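# Slide the tape roll onto the rod

## Task

Get the roll of tape threaded onto the rod so that it stays there by itself once released. It does not count if only the robot is holding it in place. Anything the robot is still touching at the end must not drop by more than about a fingernail's width when left alone. No motor of either hand may read moving in hand_stopped_by at the end. Nothing may be placed or knocked off the table.

## Robot and tools

ROBOT. A humanoid upper body stands past the table's -x edge and faces roughly +x. It has two arms, each ending in a five-finger hand. left_arm carries a left hand and is on the +y side. right_arm carries a right hand and is on the -y side. The body may be turned or tilted a little relative to the table.

WORLD FRAME. All reported poses use one scene frame. z = 0 is the table top and +z is up. +x runs across the table away from the robot, and the table's near edge is at x = 0.18 m. The origin lies under the pelvis, which is 0.01 to 0.14 m above the table. Each shoulder sits about 0.28 m above the pelvis and 0.06 m toward +x, at +0.10 m in y (left) or -0.10 m in y (right). A hand point can reach at most 0.62 m from its own shoulder. Reported positions get less accurate at long reach.

HAND POINT. Each arm is steered by its hand point, which is 0.05 m in front of the palm, where the index pad meets the thumb tip in a pinch. Its +z axis runs along the straight fingers, which extend 0.06 to 0.07 m past it. Its +y axis points out of the palm. On the right hand +x points across the palm away from the thumb; on the left hand +x points toward the thumb. A wrist bracket on the little-finger side sticks out 0.03 m beyond the point along +y and 0.11 m across the palm, and it can strike things. A fully wrapped hand, with the thumb turned in front of the palm, holds objects 0.035 to 0.08 m across. Turn the thumb before reaching the object.

THE ROW (28 numbers, all in [-1, 1]). It always has 14 numbers for left_arm followed by 14 for right_arm, even if only one arm moves. Each block of 14 is: dx, dy, dz, rx, ry, rz, little, ring, middle, index, thumb_bend, thumb_turn, force_limit, speed.
- dx to rz are an offset, not a pose. They are measured in the hand point's own axes from its measured pose at the start of the action. 1.0 equals 0.6 m or 180 degrees, and rx, ry, rz form one rotation vector. Every row of an action counts from that same start pose, not from the previous row. For the first action of a call, the start is the last pose a result reported.
- The finger and thumb values are absolute targets. +1 means open or straight, and -1 means curled into the palm. For thumb_turn, +1 puts the thumb beside the palm and -1 puts it in front, opposite the fingers. A pinch is roughly index -0.22, thumb_bend -0.75, thumb_turn -0.57.
- force_limit sets the fingertip load at which a closing motor stops. It is linear from about 0 N at -1 to 10 N at +1, or 15 N for the two thumb motors.
- speed runs from nearly 0 at -1 to full at +1, and full speed means 0.6 s for the whole travel. For a gentle grip, close at speed -0.9 or lower.
- There is no 'no change' value. To keep a hand as it is, resend its last eight numbers. If none have been sent yet, send its hand_measured six values, then hand_force_limit and hand_speed.

MOTION LIMITS. At each step the commanded pose is clipped to within 70 mm and 16 degrees of the measured pose. The controller favours position over orientation. Far targets therefore take several actions. Each arm's joints are limited to 2.4 rad/s.

TOOLS
- execute_actions(actions): a list of actions run in order. Each action is a table of up to 15 rows. Each row lasts one 1/30 s step, and a short table repeats its last row until all 15 steps are done, so one action is 0.5 s. An empty list just returns state and images.
- move(target, speed, blocking): target is one 28-number row whose offsets count from the last reported pose. Each hand point travels a straight line, the arms arrive together, and a move lasts 0.5 to 10 s. speed is in m/s, from 0.002 to 0.5 with a default of 0.25, and turning is capped at twice that in rad/s. Hand numbers are sent when the move starts. Paths do not avoid obstacles or the other arm. A faster move, or a target set further past a contact, presses harder. With blocking=false the result comes after 0.5 s. Use wait(0) to check, or stop, before sending anything else.
- wait(seconds): 0 to 10 s. The arms hold their last command, and the call returns early if a running move ends.
- stop(): brakes a running move, and braking needs room.
- zoom_image(camera, region): camera is cam_high, cam_left_wrist or cam_right_wrist. region is [x0, y0, x1, y1] in pixels, at most 504 by 504.
- show_instructions(): shows the reference images.
- finished_scene(scene): ends the scene (integer 1 or 2) after the last command has been held. It cannot be undone.

RESULTS. The state line gives each hand point's end_effector_position in metres and end_effector_quat_wxyz in the world frame. 'Hand target' is the pose the controller is currently driving toward. hand_measured, hand_stopped_by and hand_load_n each list six values in motor order. hand_stopped_by shows one of moving, target, force, stalled or fault (a dead motor). hand_load_n is positive when something pushes a finger open. A lost grip shows up as loads near 0. The move: line reports the ending (done, off_target, moving, held, fault) and the limits that acted. limits=paced means the pose was clipped. limits=held means some steps were blocked, after which the arm may move much faster. 'pose unreachable' means the clearance check altered that arm's command. Joint torques are raw drive outputs with offsets and noise. Cameras are cam_high (896x504) and the two fisheye wrist cameras (616x616), and calibration data is supplied with each.

GRIP BEHAVIOUR. A motor moves only when its target changes by 0.01 or more. It then runs until it arrives or reaches force_limit, and after that it locks. If it is blocked, it reads moving for the normal duration, then stalled. To squeeze harder, raise force_limit and send a target closed further than hand_measured. To loosen, send a target more open than hand_measured.

AVOID. Do not let the arms collide or press on each other, including palms, fingers and brackets. Contact torque at a joint's limit (23.5 N m, or 4.7 N m for wrist pitch and yaw) stops that arm for 10 s. Holding loads for long heats the motors: MOTOR HOT appears at 90 °C, and at 120 °C the arm drops. Do not drop the tape, slam it, or push things off the table. Objects may occasionally be nudged. Before finishing, make sure the tape rests on the rod without support, the hand has opened clear of it, and no hand motor reads moving.

Each tool is called after ">>>" as a command line: name --argument value for each argument, lists and objects as JSON in quotes; but a table of rows of numbers goes row by row, as --pt "numbers of a row", without its own name.

Reference images:

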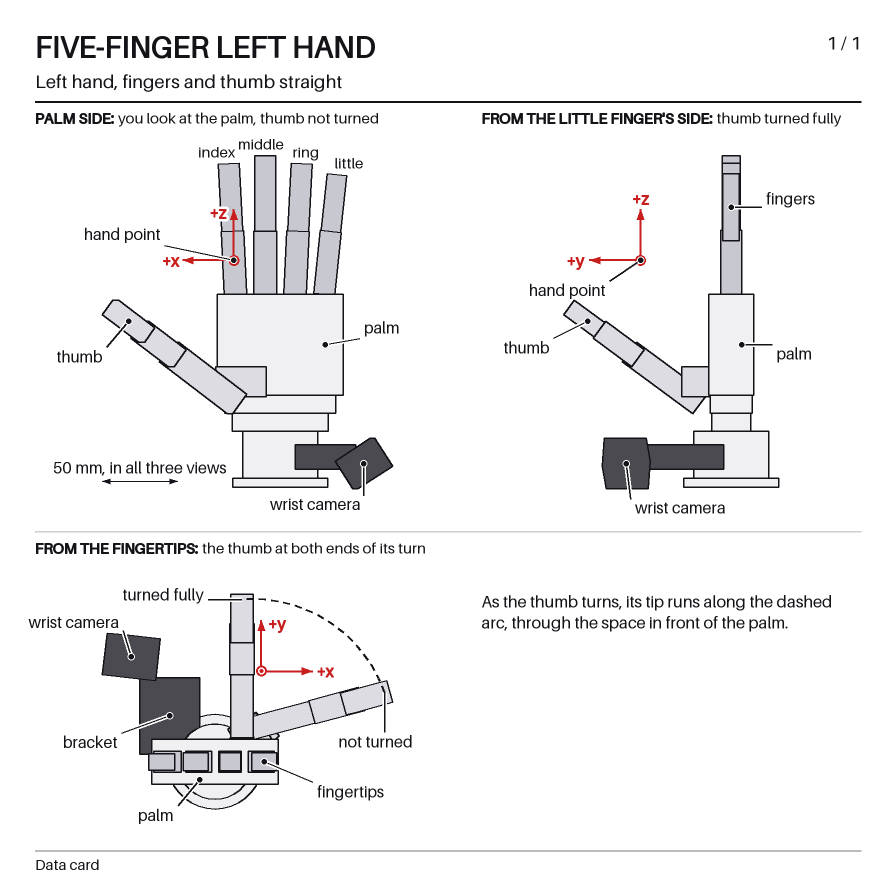

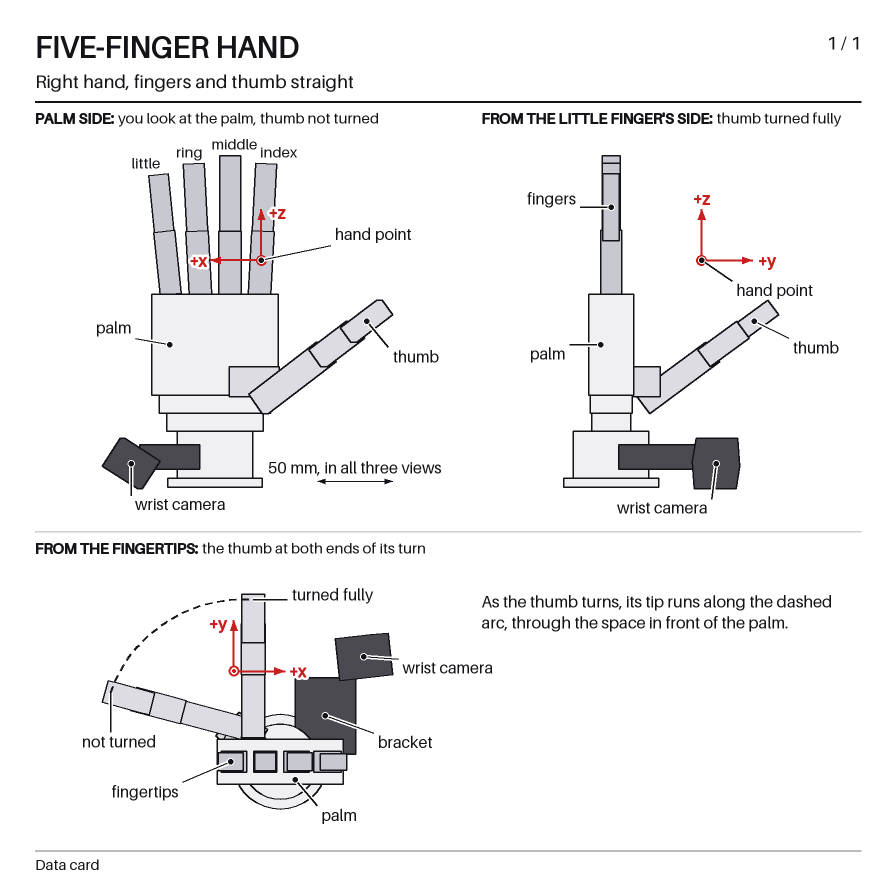

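## Session

>>> execute_actions --actions '[]'

Scene clock: 0.00 s.
left_arm: end_effector_position=(+0.1400, +0.1380, +0.4788) hand_measured=(+1.000, +1.000, +1.000, +1.000, +1.000, +1.000) hand_load_n=(+0.0, +0.0, +0.0, +0.0, +0.0, +0.0) hand_stopped_by=(target, target, target, target, target, target) hand_force_limit=0.00 hand_speed=-0.80 end_effector_quat_wxyz=(+0.103, +0.036, -0.134, +0.985) | right_arm: end_effector_position=(+0.1844, -0.1153, +0.4572) hand_measured=(+1.000, +1.000, +1.000, +1.000, +1.000, +1.000) hand_load_n=(+0.0, +0.0, +0.0, +0.0, +0.0, +0.0) hand_stopped_by=(target, target, target, target, target, target) hand_force_limit=0.00 hand_speed=-0.80 end_effector_quat_wxyz=(+0.981, -0.138, +0.110, +0.076)
Joint positions: left_arm=[-0.211  0.465  0.256 -0.542 -0.739 -0.883 -0.429] | right_arm=[-0.128 -0.465 -0.203 -0.459  0.546 -0.928  0.292]
Joint velocities: left_arm=[-0.011 -0.003  0.012  0.     0.005  0.     0.   ] | right_arm=[0.002 0.002 0.006 0.012 0.008 0.    0.   ]
Joint torques (N m, as the arm reports them, + toward a larger angle): no reading
Motor temperatures (°C, as the motors report them): left_arm=[34 42 36 39 38 25 24] | right_arm=[34 30 34 38 44 25 28]
Hand target (left_arm): +0.140, +0.138, +0.479; +0.103, +0.036, -0.134, +0.985
Hand target (right_arm): +0.184, -0.115, +0.457; +0.981, -0.138, +0.110, +0.076

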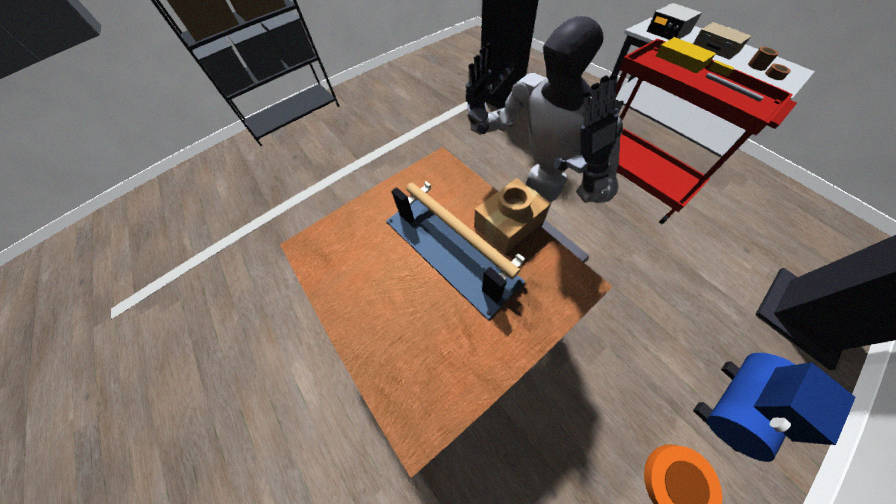

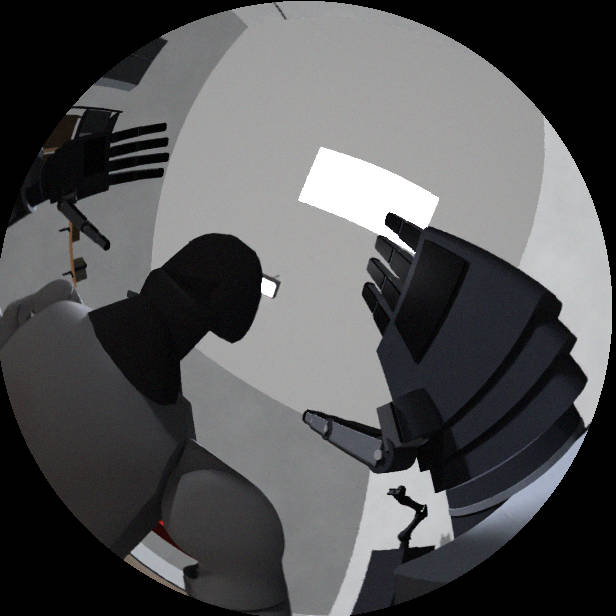

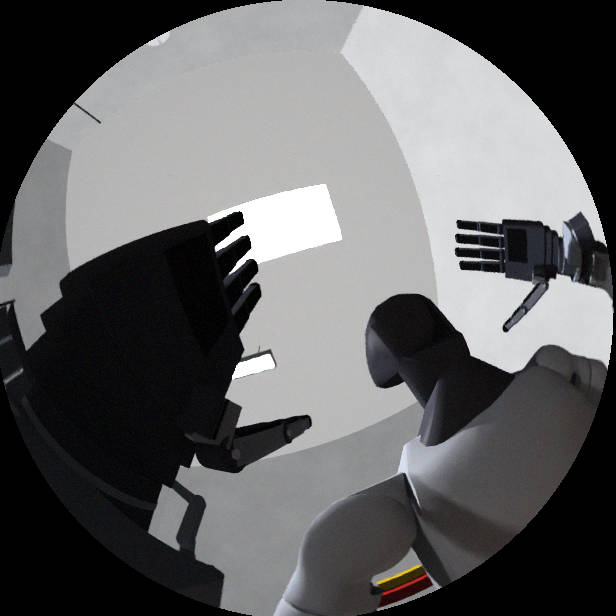

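>>> zoom_image --camera "cam_high" --region '[360, 140, 620, 330]'

Region (360, 140, 620, 330) of cam_high's 896x504 image, scaled by 1.938, with more detail than that image has; it fills the top 368 rows of this view, and the rest is white.

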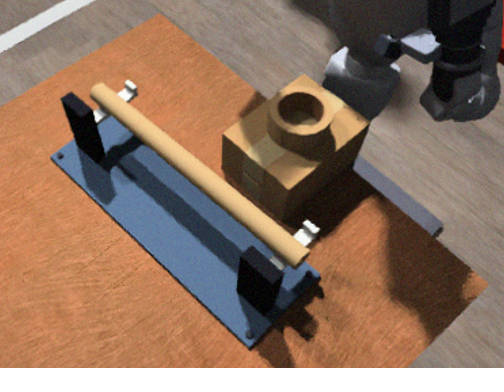

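>>> move --target '[0,0,0,0.118,-0.472,-0.015,1,1,1,1,1,-1,0,0,0.31,-0.01,-0.29,-0.245,0.404,-0.383,1,1,1,1,1,-1,0,0]'

Scene clock: 19.90 s.
left_arm: end_effector_position=(+0.1416, +0.1358, +0.4803) hand_measured=(+1.000, +1.000, +1.000, +1.000, +1.000, -1.000) hand_load_n=(+0.0, +0.0, +0.0, +0.0, +0.0, +0.0) hand_stopped_by=(target, target, target, target, target, target) hand_force_limit=0.00 hand_speed=0.00 end_effector_quat_wxyz=(+0.150, +0.435, -0.173, +0.871) | right_arm: end_effector_position=(+0.3298, -0.1547, +0.2500) hand_measured=(+1.000, +1.000, +1.000, +1.000, +1.000, -1.000) hand_load_n=(+0.0, +0.0, +0.0, +0.0, +0.0, +0.0) hand_stopped_by=(target, target, target, target, target, target) hand_force_limit=0.00 hand_speed=0.00 end_effector_quat_wxyz=(+0.505, -0.490, +0.512, -0.493)
Joint positions: left_arm=[ 0.48   0.439  1.314 -1.044 -1.568  0.169 -0.576] | right_arm=[ 0.032 -0.143 -0.327 -1.061 -1.214  0.021  0.846]
Joint velocities: left_arm=[-0.005 -0.003 -0.006 -0.009 -0.014  0.011  0.   ] | right_arm=[-0.155  0.388 -0.261 -0.002 -0.041 -0.421  0.226]
Joint torques (N m, as the arm reports them, + toward a larger angle): left_arm=[ 0.74  2.21  0.74 -0.47 -0.71 -1.03  0.19] | right_arm=[-1.25 -1.23 -0.57 -1.38  0.13 -0.06 -0.82]
Motor temperatures (°C, as the motors report them): left_arm=[35 43 37 40 38 25 24] | right_arm=[35 32 35 39 44 25 28]
Hand target (left_arm): +0.141, +0.134, +0.480; +0.153, +0.435, -0.176, +0.870
Hand target (right_arm): +0.330, -0.155, +0.251; +0.502, -0.489, +0.513, -0.495
Off the commanded pose (left_arm): 0.003 m, 45 deg; orientation clipped at the last step of the last action.
Off the commanded pose (right_arm): 0.006 m, 2 deg.
joint sent to its limit (left arm) — the command would take joint 1 (shoulder pitch) past its upper limit, joint 3 (shoulder yaw) past its upper limit and joint 4 (elbow) past its lower limit, so those joints were sent only as far as their limits.
joint sent to its limit (right arm) — the command would take joint 4 (elbow) past its lower limit, so that joint was sent only as far as its limit.
move: off_target (left_arm, right_arm); limits=paced
camera_calibration (this result's frames):
cam_left_wrist: T_world_to_cam=[[0.496968, 0.864448, 0.0758475, -0.218147], [-0.808382, 0.429407, 0.402652, -0.131606], [0.315502, -0.261419, 0.912205, -0.321879], [0, 0, 0, 1]] pos_world=[0.103578, 0.160944, 0.363157]
cam_right_wrist: T_world_to_cam=[[0.0607588, 0.135521, -0.98891, 0.258635], [-0.50933, 0.856258, 0.0860493, 0.284025], [0.858424, 0.498453, 0.12105, -0.104243], [0, 0, 0, 1]] pos_world=[0.218433, -0.226289, 0.243945]

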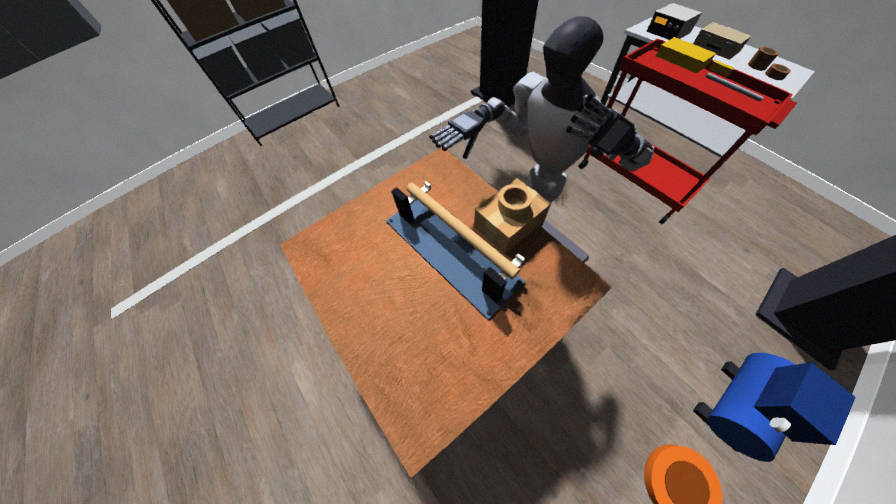

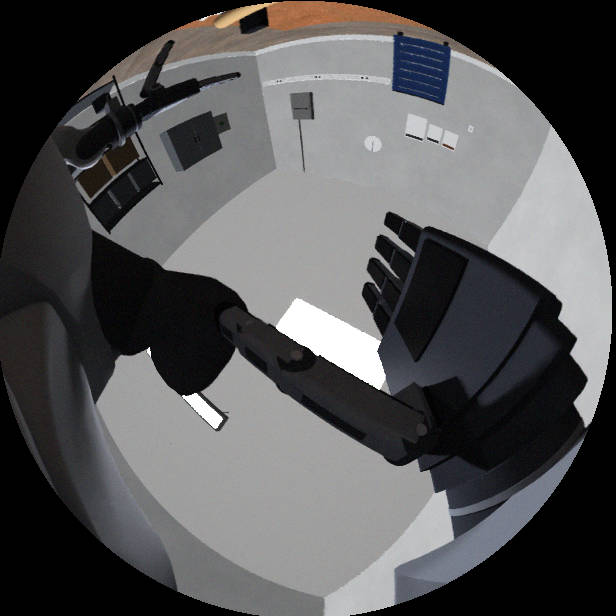

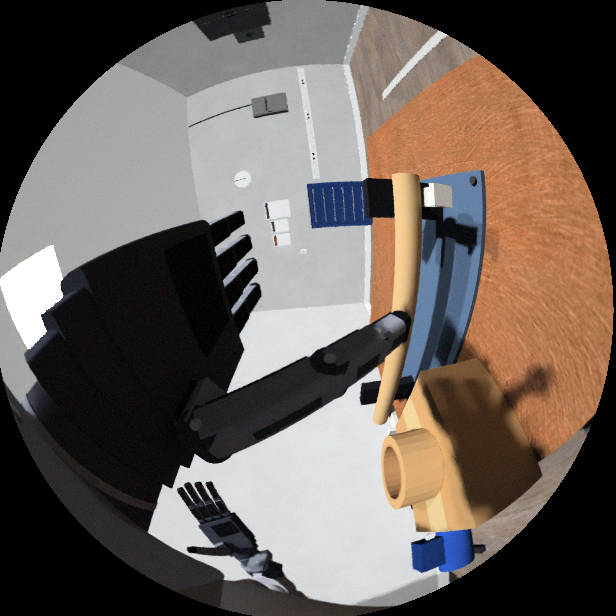

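>>> move --target '[-0.35,-0.10,-0.207,0.149,-0.201,-0.01,1,1,1,1,1,-1,0,0,0,0,0,0,0,0,1,1,1,1,1,-1,0,0]'

Scene clock: 30.27 s.
left_arm: end_effector_position=(+0.1988, +0.2247, +0.2520) hand_measured=(+1.000, +1.000, +1.000, +1.000, +1.000, -1.000) hand_load_n=(+0.0, +0.0, +0.0, +0.0, +0.0, +0.0) hand_stopped_by=(target, target, target, target, target, target) hand_force_limit=0.00 hand_speed=0.00 end_effector_quat_wxyz=(+0.022, +0.705, -0.050, +0.707) | right_arm: end_effector_position=(+0.3298, -0.1546, +0.2502) hand_measured=(+1.000, +1.000, +1.000, +1.000, +1.000, -1.000) hand_load_n=(+0.0, +0.0, +0.0, +0.0, +0.0, +0.0) hand_stopped_by=(target, target, target, target, target, target) hand_force_limit=0.00 hand_speed=0.00 end_effector_quat_wxyz=(+0.504, -0.489, +0.513, -0.494)
Joint positions: left_arm=[ 0.48  -0.026  0.992 -0.57  -0.561  0.12  -1.056] | right_arm=[ 0.02  -0.117 -0.343 -1.061 -1.216 -0.007  0.859]
Joint velocities: left_arm=[-0.003  0.006 -0.009  0.025  0.003 -0.037  0.004] | right_arm=[-0.005 -0.005  0.011 -0.003  0.     0.     0.   ]
Joint torques (N m, as the arm reports them, + toward a larger angle): left_arm=[ 0.95  1.71  0.43 -1.59 -0.69 -1.14  0.25] | right_arm=[-1.02 -1.56 -0.61 -1.67  0.44  0.07 -1.06]
Motor temperatures (°C, as the motors report them): left_arm=[35 43 37 40 38 26 24] | right_arm=[35 31 34 40 44 25 29]
Hand target (left_arm): +0.199, +0.225, +0.251; +0.020, +0.706, -0.049, +0.706
Hand target (right_arm): +0.330, -0.155, +0.250; +0.504, -0.490, +0.513, -0.493
Off the commanded pose (left_arm): 0.005 m, 6 deg.
Off the commanded pose (right_arm): 0.000 m, 0 deg.
joint sent to its limit (left arm) — the command would take joint 1 (shoulder pitch) past its upper limit and joint 2 (shoulder roll) past its lower limit, so those joints were sent only as far as their limits.
move: off_target (left_arm)
camera_calibration (this result's frames):
cam_left_wrist: T_world_to_cam=[[0.120538, 0.988649, -0.0896833, -0.217463], [-0.518564, 0.139744, 0.843542, -0.135257], [0.8465, -0.0551723, 0.529522, -0.163885], [0, 0, 0, 1]] pos_world=[0.094802, 0.224854, 0.181373]
cam_right_wrist: T_world_to_cam=[[0.0610524, 0.134718, -0.989001, 0.258647], [-0.507874, 0.857187, 0.0854114, 0.283793], [0.859265, 0.497073, 0.120753, -0.104737], [0, 0, 0, 1]] pos_world=[0.218336, -0.226046, 0.244211]

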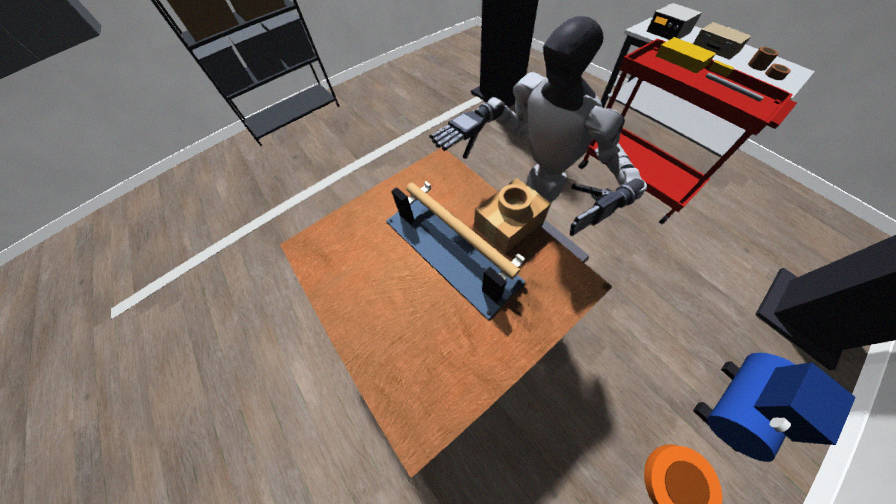

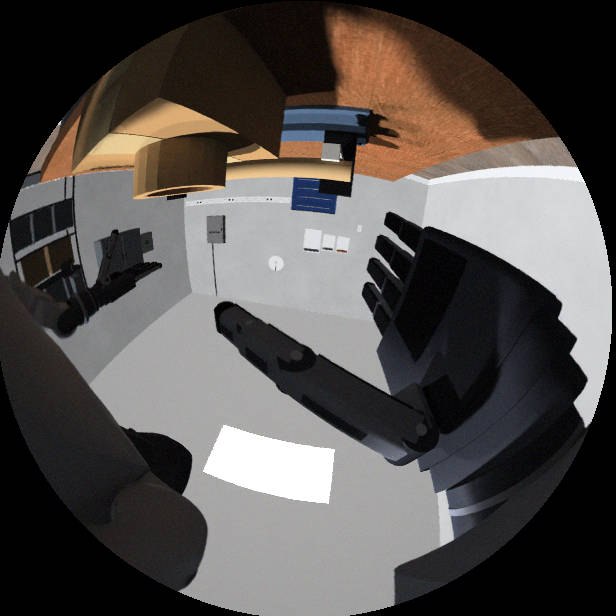

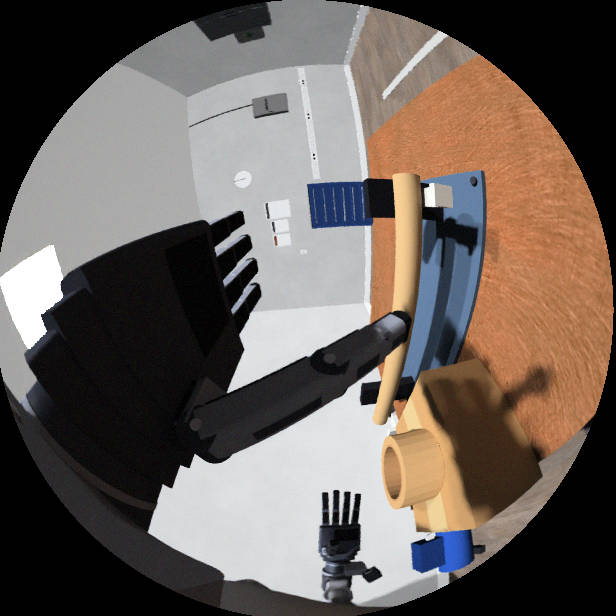

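>>> move --target '[-0.183,0.06,0.15,0,-0.03,0,1,1,1,1,1,-1,0,0,0,0,0,0,0,0,1,1,1,1,1,-1,0,0]'

Scene clock: 46.00 s.
left_arm: end_effector_position=(+0.2826, +0.1812, +0.1393) hand_measured=(+1.000, +1.000, +1.000, +1.000, +1.000, -1.000) hand_load_n=(+0.0, +0.0, +0.0, +0.0, +0.0, +0.0) hand_stopped_by=(target, target, target, target, target, target) hand_force_limit=0.00 hand_speed=0.00 end_effector_quat_wxyz=(+0.025, +0.738, -0.046, +0.673) | right_arm: end_effector_position=(+0.3298, -0.1546, +0.2502) hand_measured=(+1.000, +1.000, +1.000, +1.000, +1.000, -1.000) hand_load_n=(+0.0, +0.0, +0.0, +0.0, +0.0, +0.0) hand_stopped_by=(target, target, target, target, target, target) hand_force_limit=0.00 hand_speed=0.00 end_effector_quat_wxyz=(+0.504, -0.489, +0.513, -0.494)
Joint positions: left_arm=[ 0.235 -0.028  0.53  -0.072 -0.138 -0.261 -0.734] | right_arm=[ 0.02  -0.117 -0.343 -1.061 -1.216 -0.007  0.859]
Joint velocities: left_arm=[ 0.003  0.006  0.005  0.    -0.006 -0.011  0.005] | right_arm=[-0.012  0.    -0.009 -0.015 -0.014  0.     0.   ]
Joint torques (N m, as the arm reports them, + toward a larger angle): left_arm=[-0.35  1.51  0.12 -1.94 -0.46 -1.37  0.26] | right_arm=[-0.82 -1.83 -0.24 -1.49  0.66  0.1  -0.94]
Motor temperatures (°C, as the motors report them): left_arm=[35 43 37 40 38 27 24] | right_arm=[35 31 34 40 44 25 30]
Hand target (left_arm): +0.283, +0.182, +0.139; +0.022, +0.738, -0.046, +0.673
Hand target (right_arm): +0.330, -0.155, +0.250; +0.504, -0.489, +0.513, -0.494
Off the commanded pose (left_arm): 0.004 m, 1 deg.
Off the commanded pose (right_arm): 0.000 m, 0 deg.
move: off_target (left_arm)
camera_calibration (this result's frames):
cam_left_wrist: T_world_to_cam=[[0.10738, 0.988434, -0.107084, -0.188482], [-0.436413, 0.143636, 0.888207, -0.0207433], [0.893316, -0.0486426, 0.44679, -0.180478], [0, 0, 0, 1]] pos_world=[0.17241, 0.180502, 0.0788766]
cam_right_wrist: T_world_to_cam=[[0.0610758, 0.134718, -0.989, 0.258644], [-0.507875, 0.857187, 0.0853993, 0.283797], [0.859263, 0.497073, 0.120773, -0.104743], [0, 0, 0, 1]] pos_world=[0.218338, -0.226046, 0.244213]

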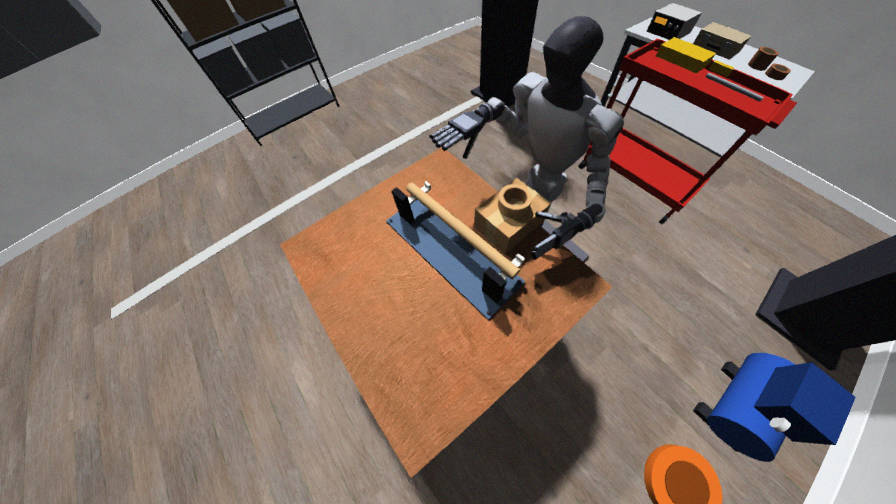

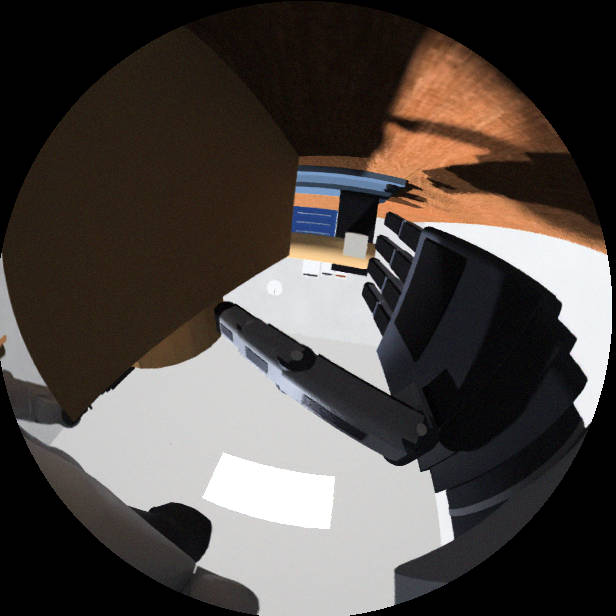

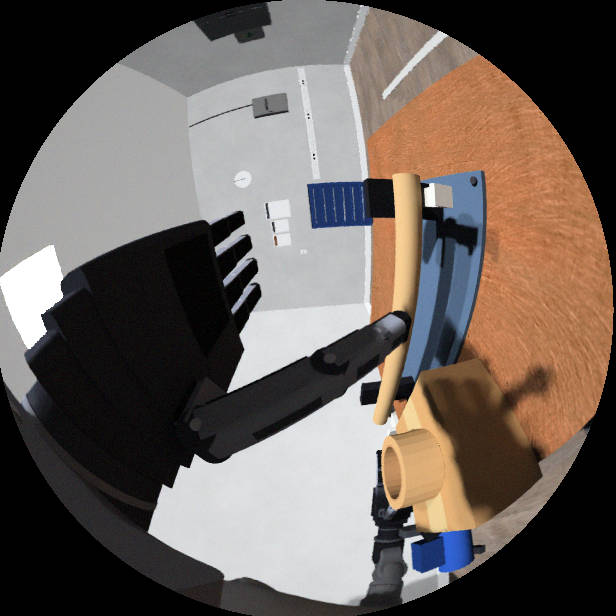

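>>> move --target '[0.2,0,0,0,0,0,1,1,1,1,1,-1,0,0,0,0,0,0,0,0,1,1,1,1,1,-1,0,0]'

>>> move --target '[0,0.185,0.02,0,0,0.5,1,1,1,1,1,-1,0,0,0,0,0,0,0,0,1,1,1,1,1,-1,0,0]'

Scene clock: 61.50 s.
left_arm: end_effector_position=(+0.2952, +0.1732, +0.2572) hand_measured=(+1.000, +1.000, +1.000, +1.000, +1.000, -1.000) hand_load_n=(+0.0, +0.0, +0.0, +0.0, +0.0, +0.0) hand_stopped_by=(target, target, target, target, target, target) hand_force_limit=0.00 hand_speed=0.00 end_effector_quat_wxyz=(+0.030, +0.739, -0.050, +0.671) | right_arm: end_effector_position=(+0.3298, -0.1546, +0.2502) hand_measured=(+1.000, +1.000, +1.000, +1.000, +1.000, -1.000) hand_load_n=(+0.0, +0.0, +0.0, +0.0, +0.0, +0.0) hand_stopped_by=(target, target, target, target, target, target) hand_force_limit=0.00 hand_speed=0.00 end_effector_quat_wxyz=(+0.504, -0.489, +0.513, -0.494)
Joint positions: left_arm=[ 0.223  0.11   0.638 -0.879 -0.327  0.62  -0.589] | right_arm=[ 0.02  -0.117 -0.343 -1.061 -1.216 -0.007  0.859]
Joint velocities: left_arm=[-0.008  0.006  0.006 -0.003 -0.005  0.009  0.   ] | right_arm=[-0.009 -0.008 -0.011  0.     0.005  0.     0.   ]
Joint torques (N m, as the arm reports them, + toward a larger angle): left_arm=[-0.53  1.71  0.36 -2.05 -0.62 -1.19  0.19] | right_arm=[-0.8  -1.83 -0.26 -1.93  0.62  0.15 -0.99]
Motor temperatures (°C, as the motors report them): left_arm=[35 43 37 41 38 28 24] | right_arm=[35 31 34 40 44 25 30]
Hand target (left_arm): +0.295, +0.173, +0.259; +0.030, +0.738, -0.050, +0.673
Hand target (right_arm): +0.330, -0.155, +0.250; +0.504, -0.489, +0.513, -0.494
Off the commanded pose (left_arm): 0.005 m, 1 deg.
Off the commanded pose (right_arm): 0.000 m, 0 deg.
move: off_target (left_arm)
camera_calibration (this result's frames):
cam_left_wrist: T_world_to_cam=[[0.120018, 0.986822, -0.108526, -0.172431], [-0.43068, 0.150248, 0.88991, -0.122094], [0.894489, -0.060065, 0.443037, -0.242105], [0, 0, 0, 1]] pos_world=[0.184672, 0.173961, 0.197201]
cam_right_wrist: T_world_to_cam=[[0.0610759, 0.134718, -0.989, 0.258644], [-0.507875, 0.857187, 0.0853992, 0.283797], [0.859263, 0.497073, 0.120774, -0.104743], [0, 0, 0, 1]] pos_world=[0.218338, -0.226046, 0.244213]

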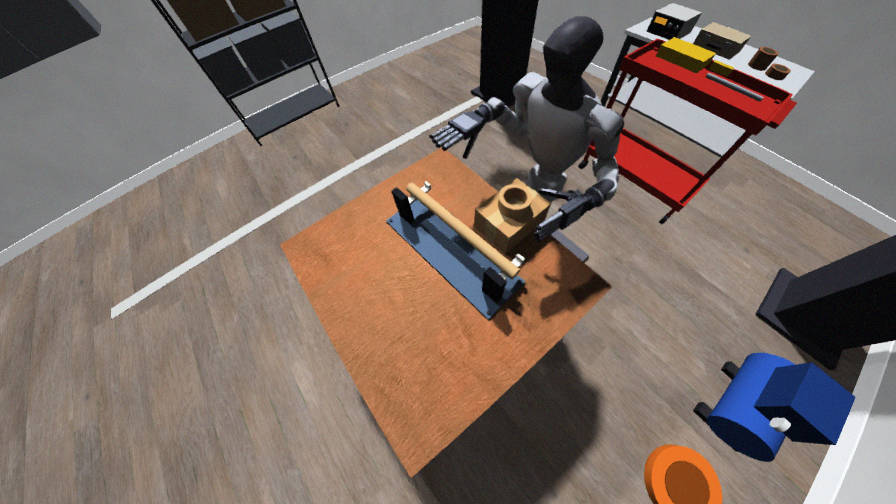

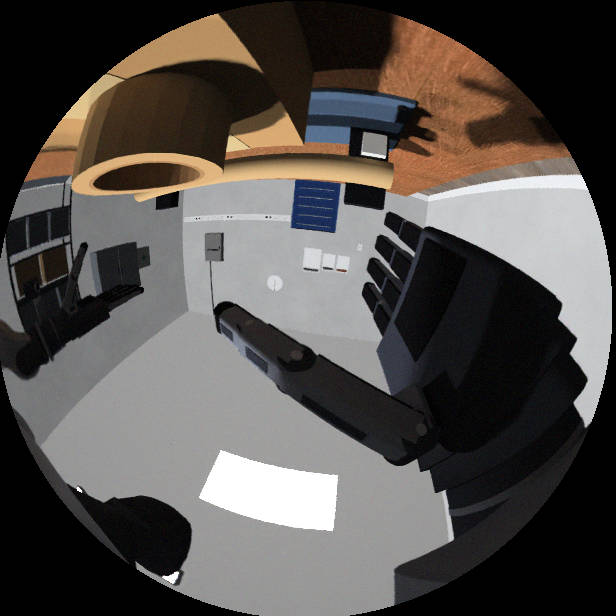

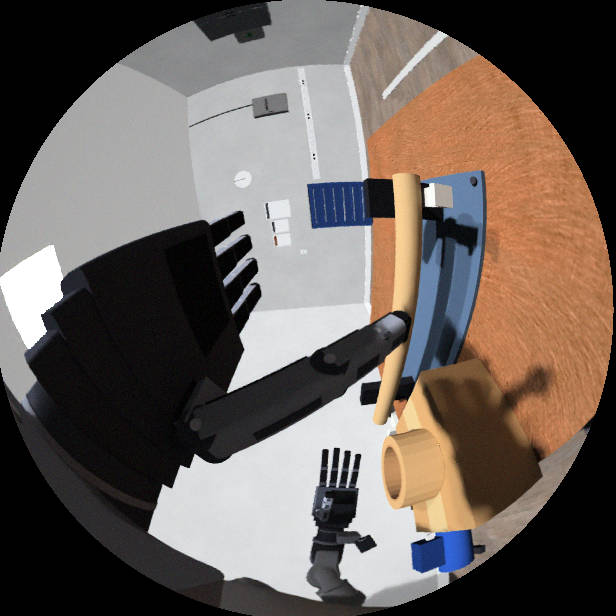

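Scene clock: 65.00 s.
left_arm: end_effector_position=(+0.2909, +0.0554, +0.2528) hand_measured=(+1.000, +1.000, +1.000, +1.000, +1.000, -1.000) hand_load_n=(+0.0, +0.0, +0.0, +0.0, +0.0, +0.0) hand_stopped_by=(target, target, target, target, target, target) hand_force_limit=0.00 hand_speed=0.00 end_effector_quat_wxyz=(+0.383, -0.398, +0.559, -0.618) | right_arm: end_effector_position=(+0.3298, -0.1546, +0.2502) hand_measured=(+1.000, +1.000, +1.000, +1.000, +1.000, -1.000) hand_load_n=(+0.0, +0.0, +0.0, +0.0, +0.0, +0.0) hand_stopped_by=(target, target, target, target, target, target) hand_force_limit=0.00 hand_speed=0.00 end_effector_quat_wxyz=(+0.504, -0.489, +0.513, -0.494)
Joint positions: left_arm=[ 0.054 -0.025  0.21  -1.044  1.018 -0.382 -0.837] | right_arm=[ 0.02  -0.117 -0.343 -1.061 -1.216 -0.007  0.859]
Joint velocities: left_arm=[ 0.002 -0.009  0.009  0.    -0.008 -0.002 -0.011] | right_arm=[-0.012 -0.005 -0.014  0.002 -0.008  0.     0.   ]
Joint torques (N m, as the arm reports them, + toward a larger angle): left_arm=[-1.1   0.19 -0.65 -1.95 -0.2  -0.25  0.6 ] | right_arm=[-1.34 -2.13 -0.47 -1.89  0.35  0.08 -0.99]
Motor temperatures (°C, as the motors report them): left_arm=[35 43 37 41 38 28 24] | right_arm=[35 31 34 40 44 25 30]
Hand target (left_arm): +0.291, +0.055, +0.253; -0.385, +0.396, -0.560, +0.617
Hand target (right_arm): +0.330, -0.155, +0.250; +0.504, -0.489, +0.513, -0.494
Off the commanded pose (left_arm): 0.007 m, 19 deg; orientation clipped at the last step of the last action.
Off the commanded pose (right_arm): 0.000 m, 0 deg.
joint sent to its limit (left arm) — the command would take joint 2 (shoulder roll) past its lower limit and joint 4 (elbow) past its lower limit, so those joints were sent only as far as their limits.
move: off_target (left_arm); limits=paced
camera_calibration (this result's frames):
cam_left_wrist: T_world_to_cam=[[0.0399183, 0.191951, 0.980592, -0.264127], [-0.818259, -0.55695, 0.142333, 0.238596], [0.573462, -0.80806, 0.134834, -0.0307114], [0, 0, 0, 1]] pos_world=[0.223388, 0.158769, 0.229181]
cam_right_wrist: T_world_to_cam=[[0.0610758, 0.134718, -0.989, 0.258644], [-0.507875, 0.857187, 0.0853993, 0.283797], [0.859263, 0.497073, 0.120773, -0.104743], [0, 0, 0, 1]] pos_world=[0.218338, -0.226046, 0.244213]

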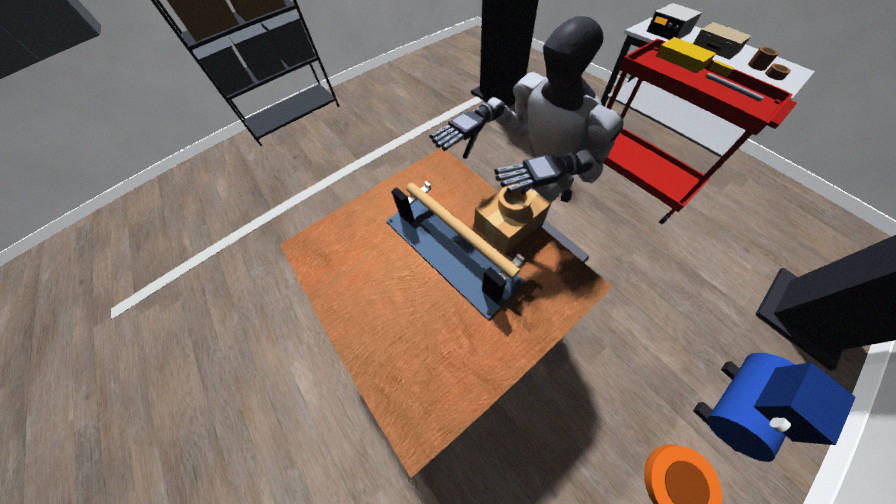

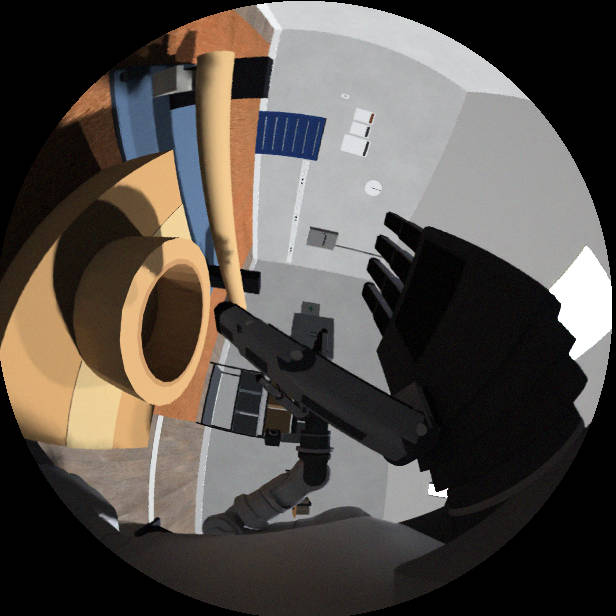

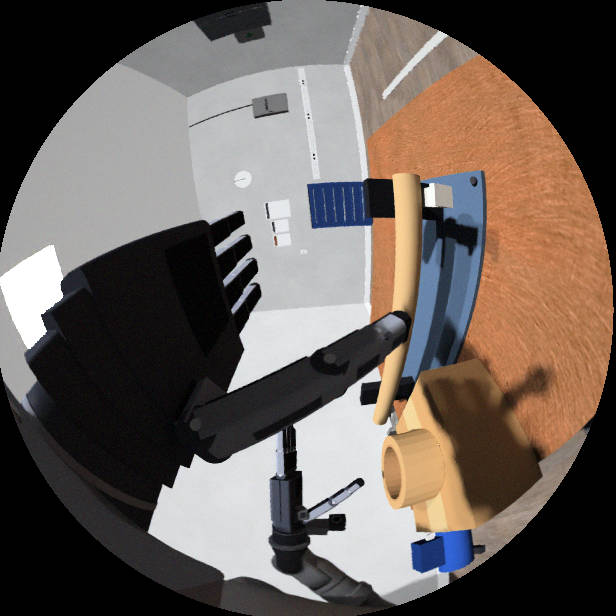

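>>> move --target '[-0.016,0.09,0.004,0,0,0,0.3,0.3,0.3,0.3,0,-1,0,0,0,0,0,0,0,0,1,1,1,1,1,-1,0,0]' --speed 0.08

Scene clock: 73.30 s.
left_arm: end_effector_position=(+0.2978, +0.0609, +0.2006) hand_measured=(+0.300, +0.300, +0.300, +0.300, +0.000, -1.000) hand_load_n=(+0.0, +0.0, +0.0, +0.0, +0.0, +0.0) hand_stopped_by=(target, target, target, target, target, target) hand_force_limit=0.00 hand_speed=0.00 end_effector_quat_wxyz=(+0.384, -0.399, +0.556, -0.620) | right_arm: end_effector_position=(+0.3298, -0.1546, +0.2502) hand_measured=(+1.000, +1.000, +1.000, +1.000, +1.000, -1.000) hand_load_n=(+0.0, +0.0, +0.0, +0.0, +0.0, +0.0) hand_stopped_by=(target, target, target, target, target, target) hand_force_limit=0.00 hand_speed=0.00 end_effector_quat_wxyz=(+0.504, -0.489, +0.513, -0.494)
Joint positions: left_arm=[ 0.207 -0.025  0.217 -0.789  1.136 -0.573 -0.442] | right_arm=[ 0.02  -0.117 -0.343 -1.061 -1.216 -0.007  0.859]
Joint velocities: left_arm=[-0.003 -0.003 -0.005 -0.008  0.008  0.     0.   ] | right_arm=[-0.006 -0.009  0.011  0.014 -0.003  0.     0.   ]
Joint torques (N m, as the arm reports them, + toward a larger angle): left_arm=[-0.6   0.39 -0.53 -2.   -0.48 -0.21  0.74] | right_arm=[-0.77 -1.59  0.16 -1.72  0.52  0.07 -1.  ]
Motor temperatures (°C, as the motors report them): left_arm=[35 43 37 41 38 27 25] | right_arm=[35 31 34 41 44 25 30]
Hand target (left_arm): +0.298, +0.061, +0.199; -0.385, +0.399, -0.557, +0.618
Hand target (right_arm): +0.330, -0.155, +0.250; +0.504, -0.489, +0.513, -0.494
Off the commanded pose (left_arm): 0.003 m, 0 deg.
Off the commanded pose (right_arm): 0.000 m, 0 deg.
move: done
camera_calibration (this result's frames):
cam_left_wrist: T_world_to_cam=[[0.0360892, 0.198718, 0.979392, -0.213278], [-0.816164, -0.559683, 0.143634, 0.25398], [0.576692, -0.804528, 0.141988, -0.025749], [0, 0, 0, 1]] pos_world=[0.229836, 0.163815, 0.176059]
cam_right_wrist: T_world_to_cam=[[0.0610757, 0.134718, -0.989, 0.258644], [-0.507875, 0.857187, 0.0853992, 0.283797], [0.859263, 0.497073, 0.120773, -0.104743], [0, 0, 0, 1]] pos_world=[0.218338, -0.226046, 0.244213]

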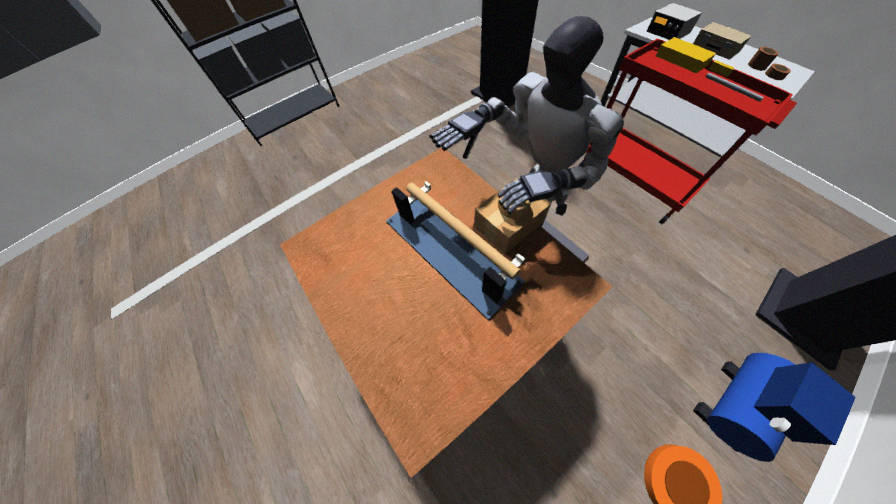

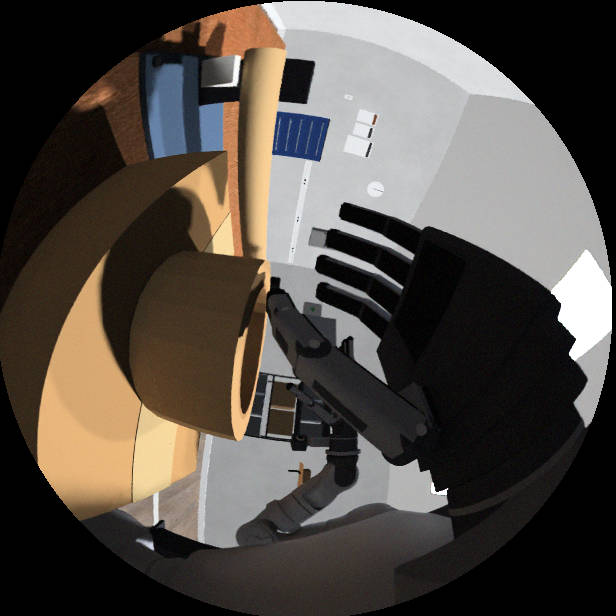

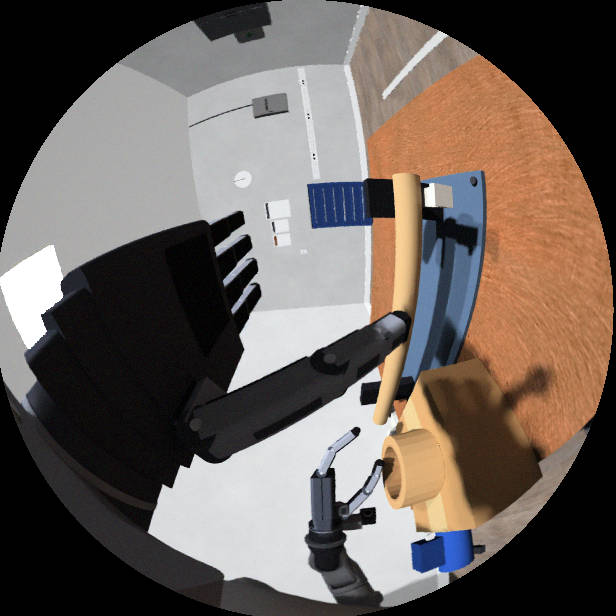

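>>> move --target '[0,0.06,-0.02,0,0,0,0.3,0.3,0.3,0.3,0,-1,0,0,0,0,0,0,0,0,1,1,1,1,1,-1,0,0]' --speed 0.05

Scene clock: 77.63 s.
left_arm: end_effector_position=(+0.2913, +0.0611, +0.1885) hand_measured=(+0.300, +0.300, +0.300, +0.300, -0.002, -1.000) hand_load_n=(+0.0, +0.0, +0.0, +0.0, -2.5, -1.5) hand_stopped_by=(target, target, target, target, target, target) hand_force_limit=0.00 hand_speed=0.00 end_effector_quat_wxyz=(-0.398, +0.382, -0.530, +0.644) | right_arm: end_effector_position=(+0.3298, -0.1546, +0.2502) hand_measured=(+1.000, +1.000, +1.000, +1.000, +1.000, -1.000) hand_load_n=(+0.0, +0.0, +0.0, +0.0, +0.0, +0.0) hand_stopped_by=(target, target, target, target, target, target) hand_force_limit=0.00 hand_speed=0.00 end_effector_quat_wxyz=(+0.504, -0.489, +0.513, -0.494)
Joint positions: left_arm=[ 0.299 -0.027  0.216 -0.68   1.227 -0.661 -0.144] | right_arm=[ 0.02  -0.117 -0.343 -1.061 -1.216 -0.007  0.859]
Joint velocities: left_arm=[-0.003  0.006 -0.008  0.003  0.014  0.     0.008] | right_arm=[-0.006  0.     0.003  0.006 -0.005  0.     0.   ]
Joint torques (N m, as the arm reports them, + toward a larger angle): left_arm=[ 0.76  0.97 -0.61 -0.75  0.54 -0.2   0.  ] | right_arm=[-0.78 -1.75  0.25 -2.02  0.32  0.22 -0.9 ]
Motor temperatures (°C, as the motors report them): left_arm=[35 43 36 42 38 26 25] | right_arm=[35 31 34 41 44 25 30]
Hand target (left_arm): +0.287, +0.065, +0.165; -0.385, +0.400, -0.555, +0.619
Hand target (right_arm): +0.330, -0.155, +0.250; +0.504, -0.489, +0.513, -0.494
Off the commanded pose (left_arm): 0.025 m, 5 deg.
Off the commanded pose (right_arm): 0.000 m, 0 deg.
move: off_target (left_arm)
camera_calibration (this result's frames):
cam_left_wrist: T_world_to_cam=[[-0.0378307, 0.231938, 0.971995, -0.180304], [-0.825866, -0.554881, 0.100263, 0.261241], [0.562596, -0.798944, 0.212542, -0.029737], [0, 0, 0, 1]] pos_world=[0.225659, 0.163019, 0.155382]
cam_right_wrist: T_world_to_cam=[[0.0610758, 0.134718, -0.989, 0.258644], [-0.507875, 0.857187, 0.0853991, 0.283797], [0.859263, 0.497073, 0.120773, -0.104743], [0, 0, 0, 1]] pos_world=[0.218338, -0.226046, 0.244213]

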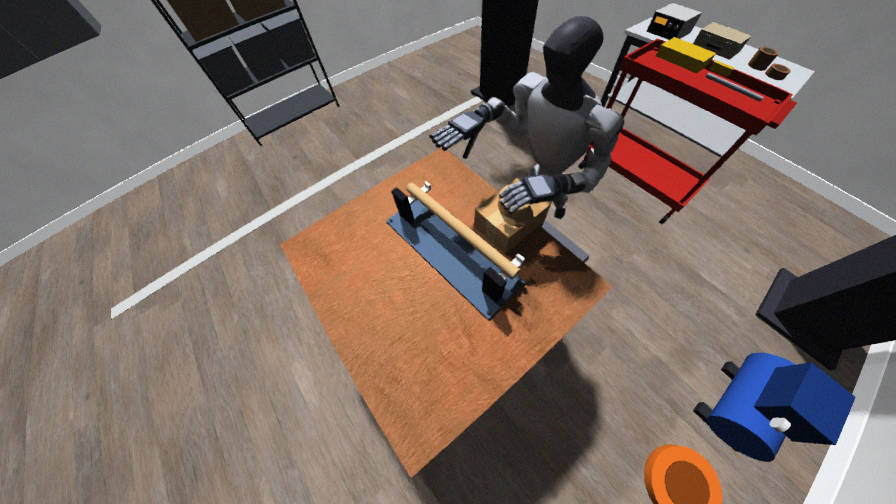

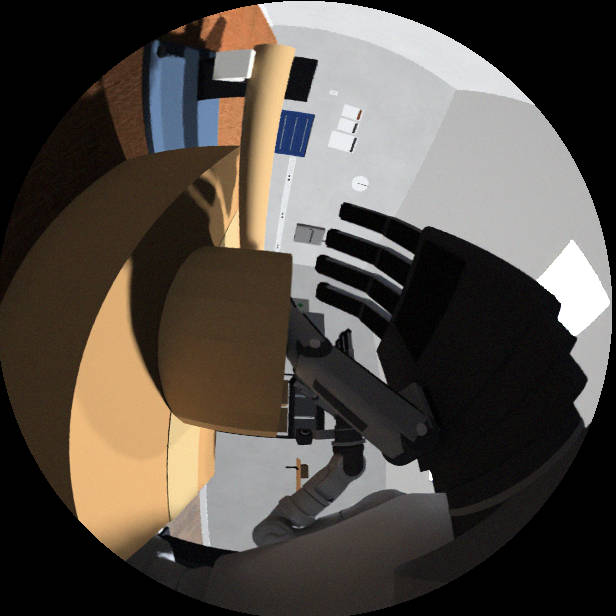

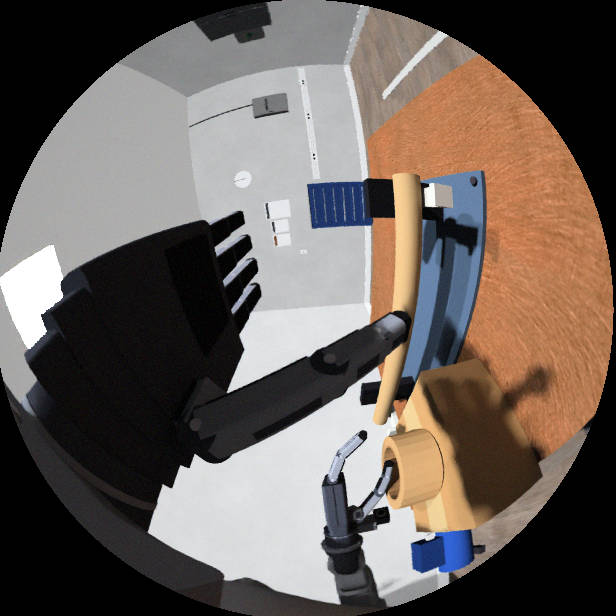

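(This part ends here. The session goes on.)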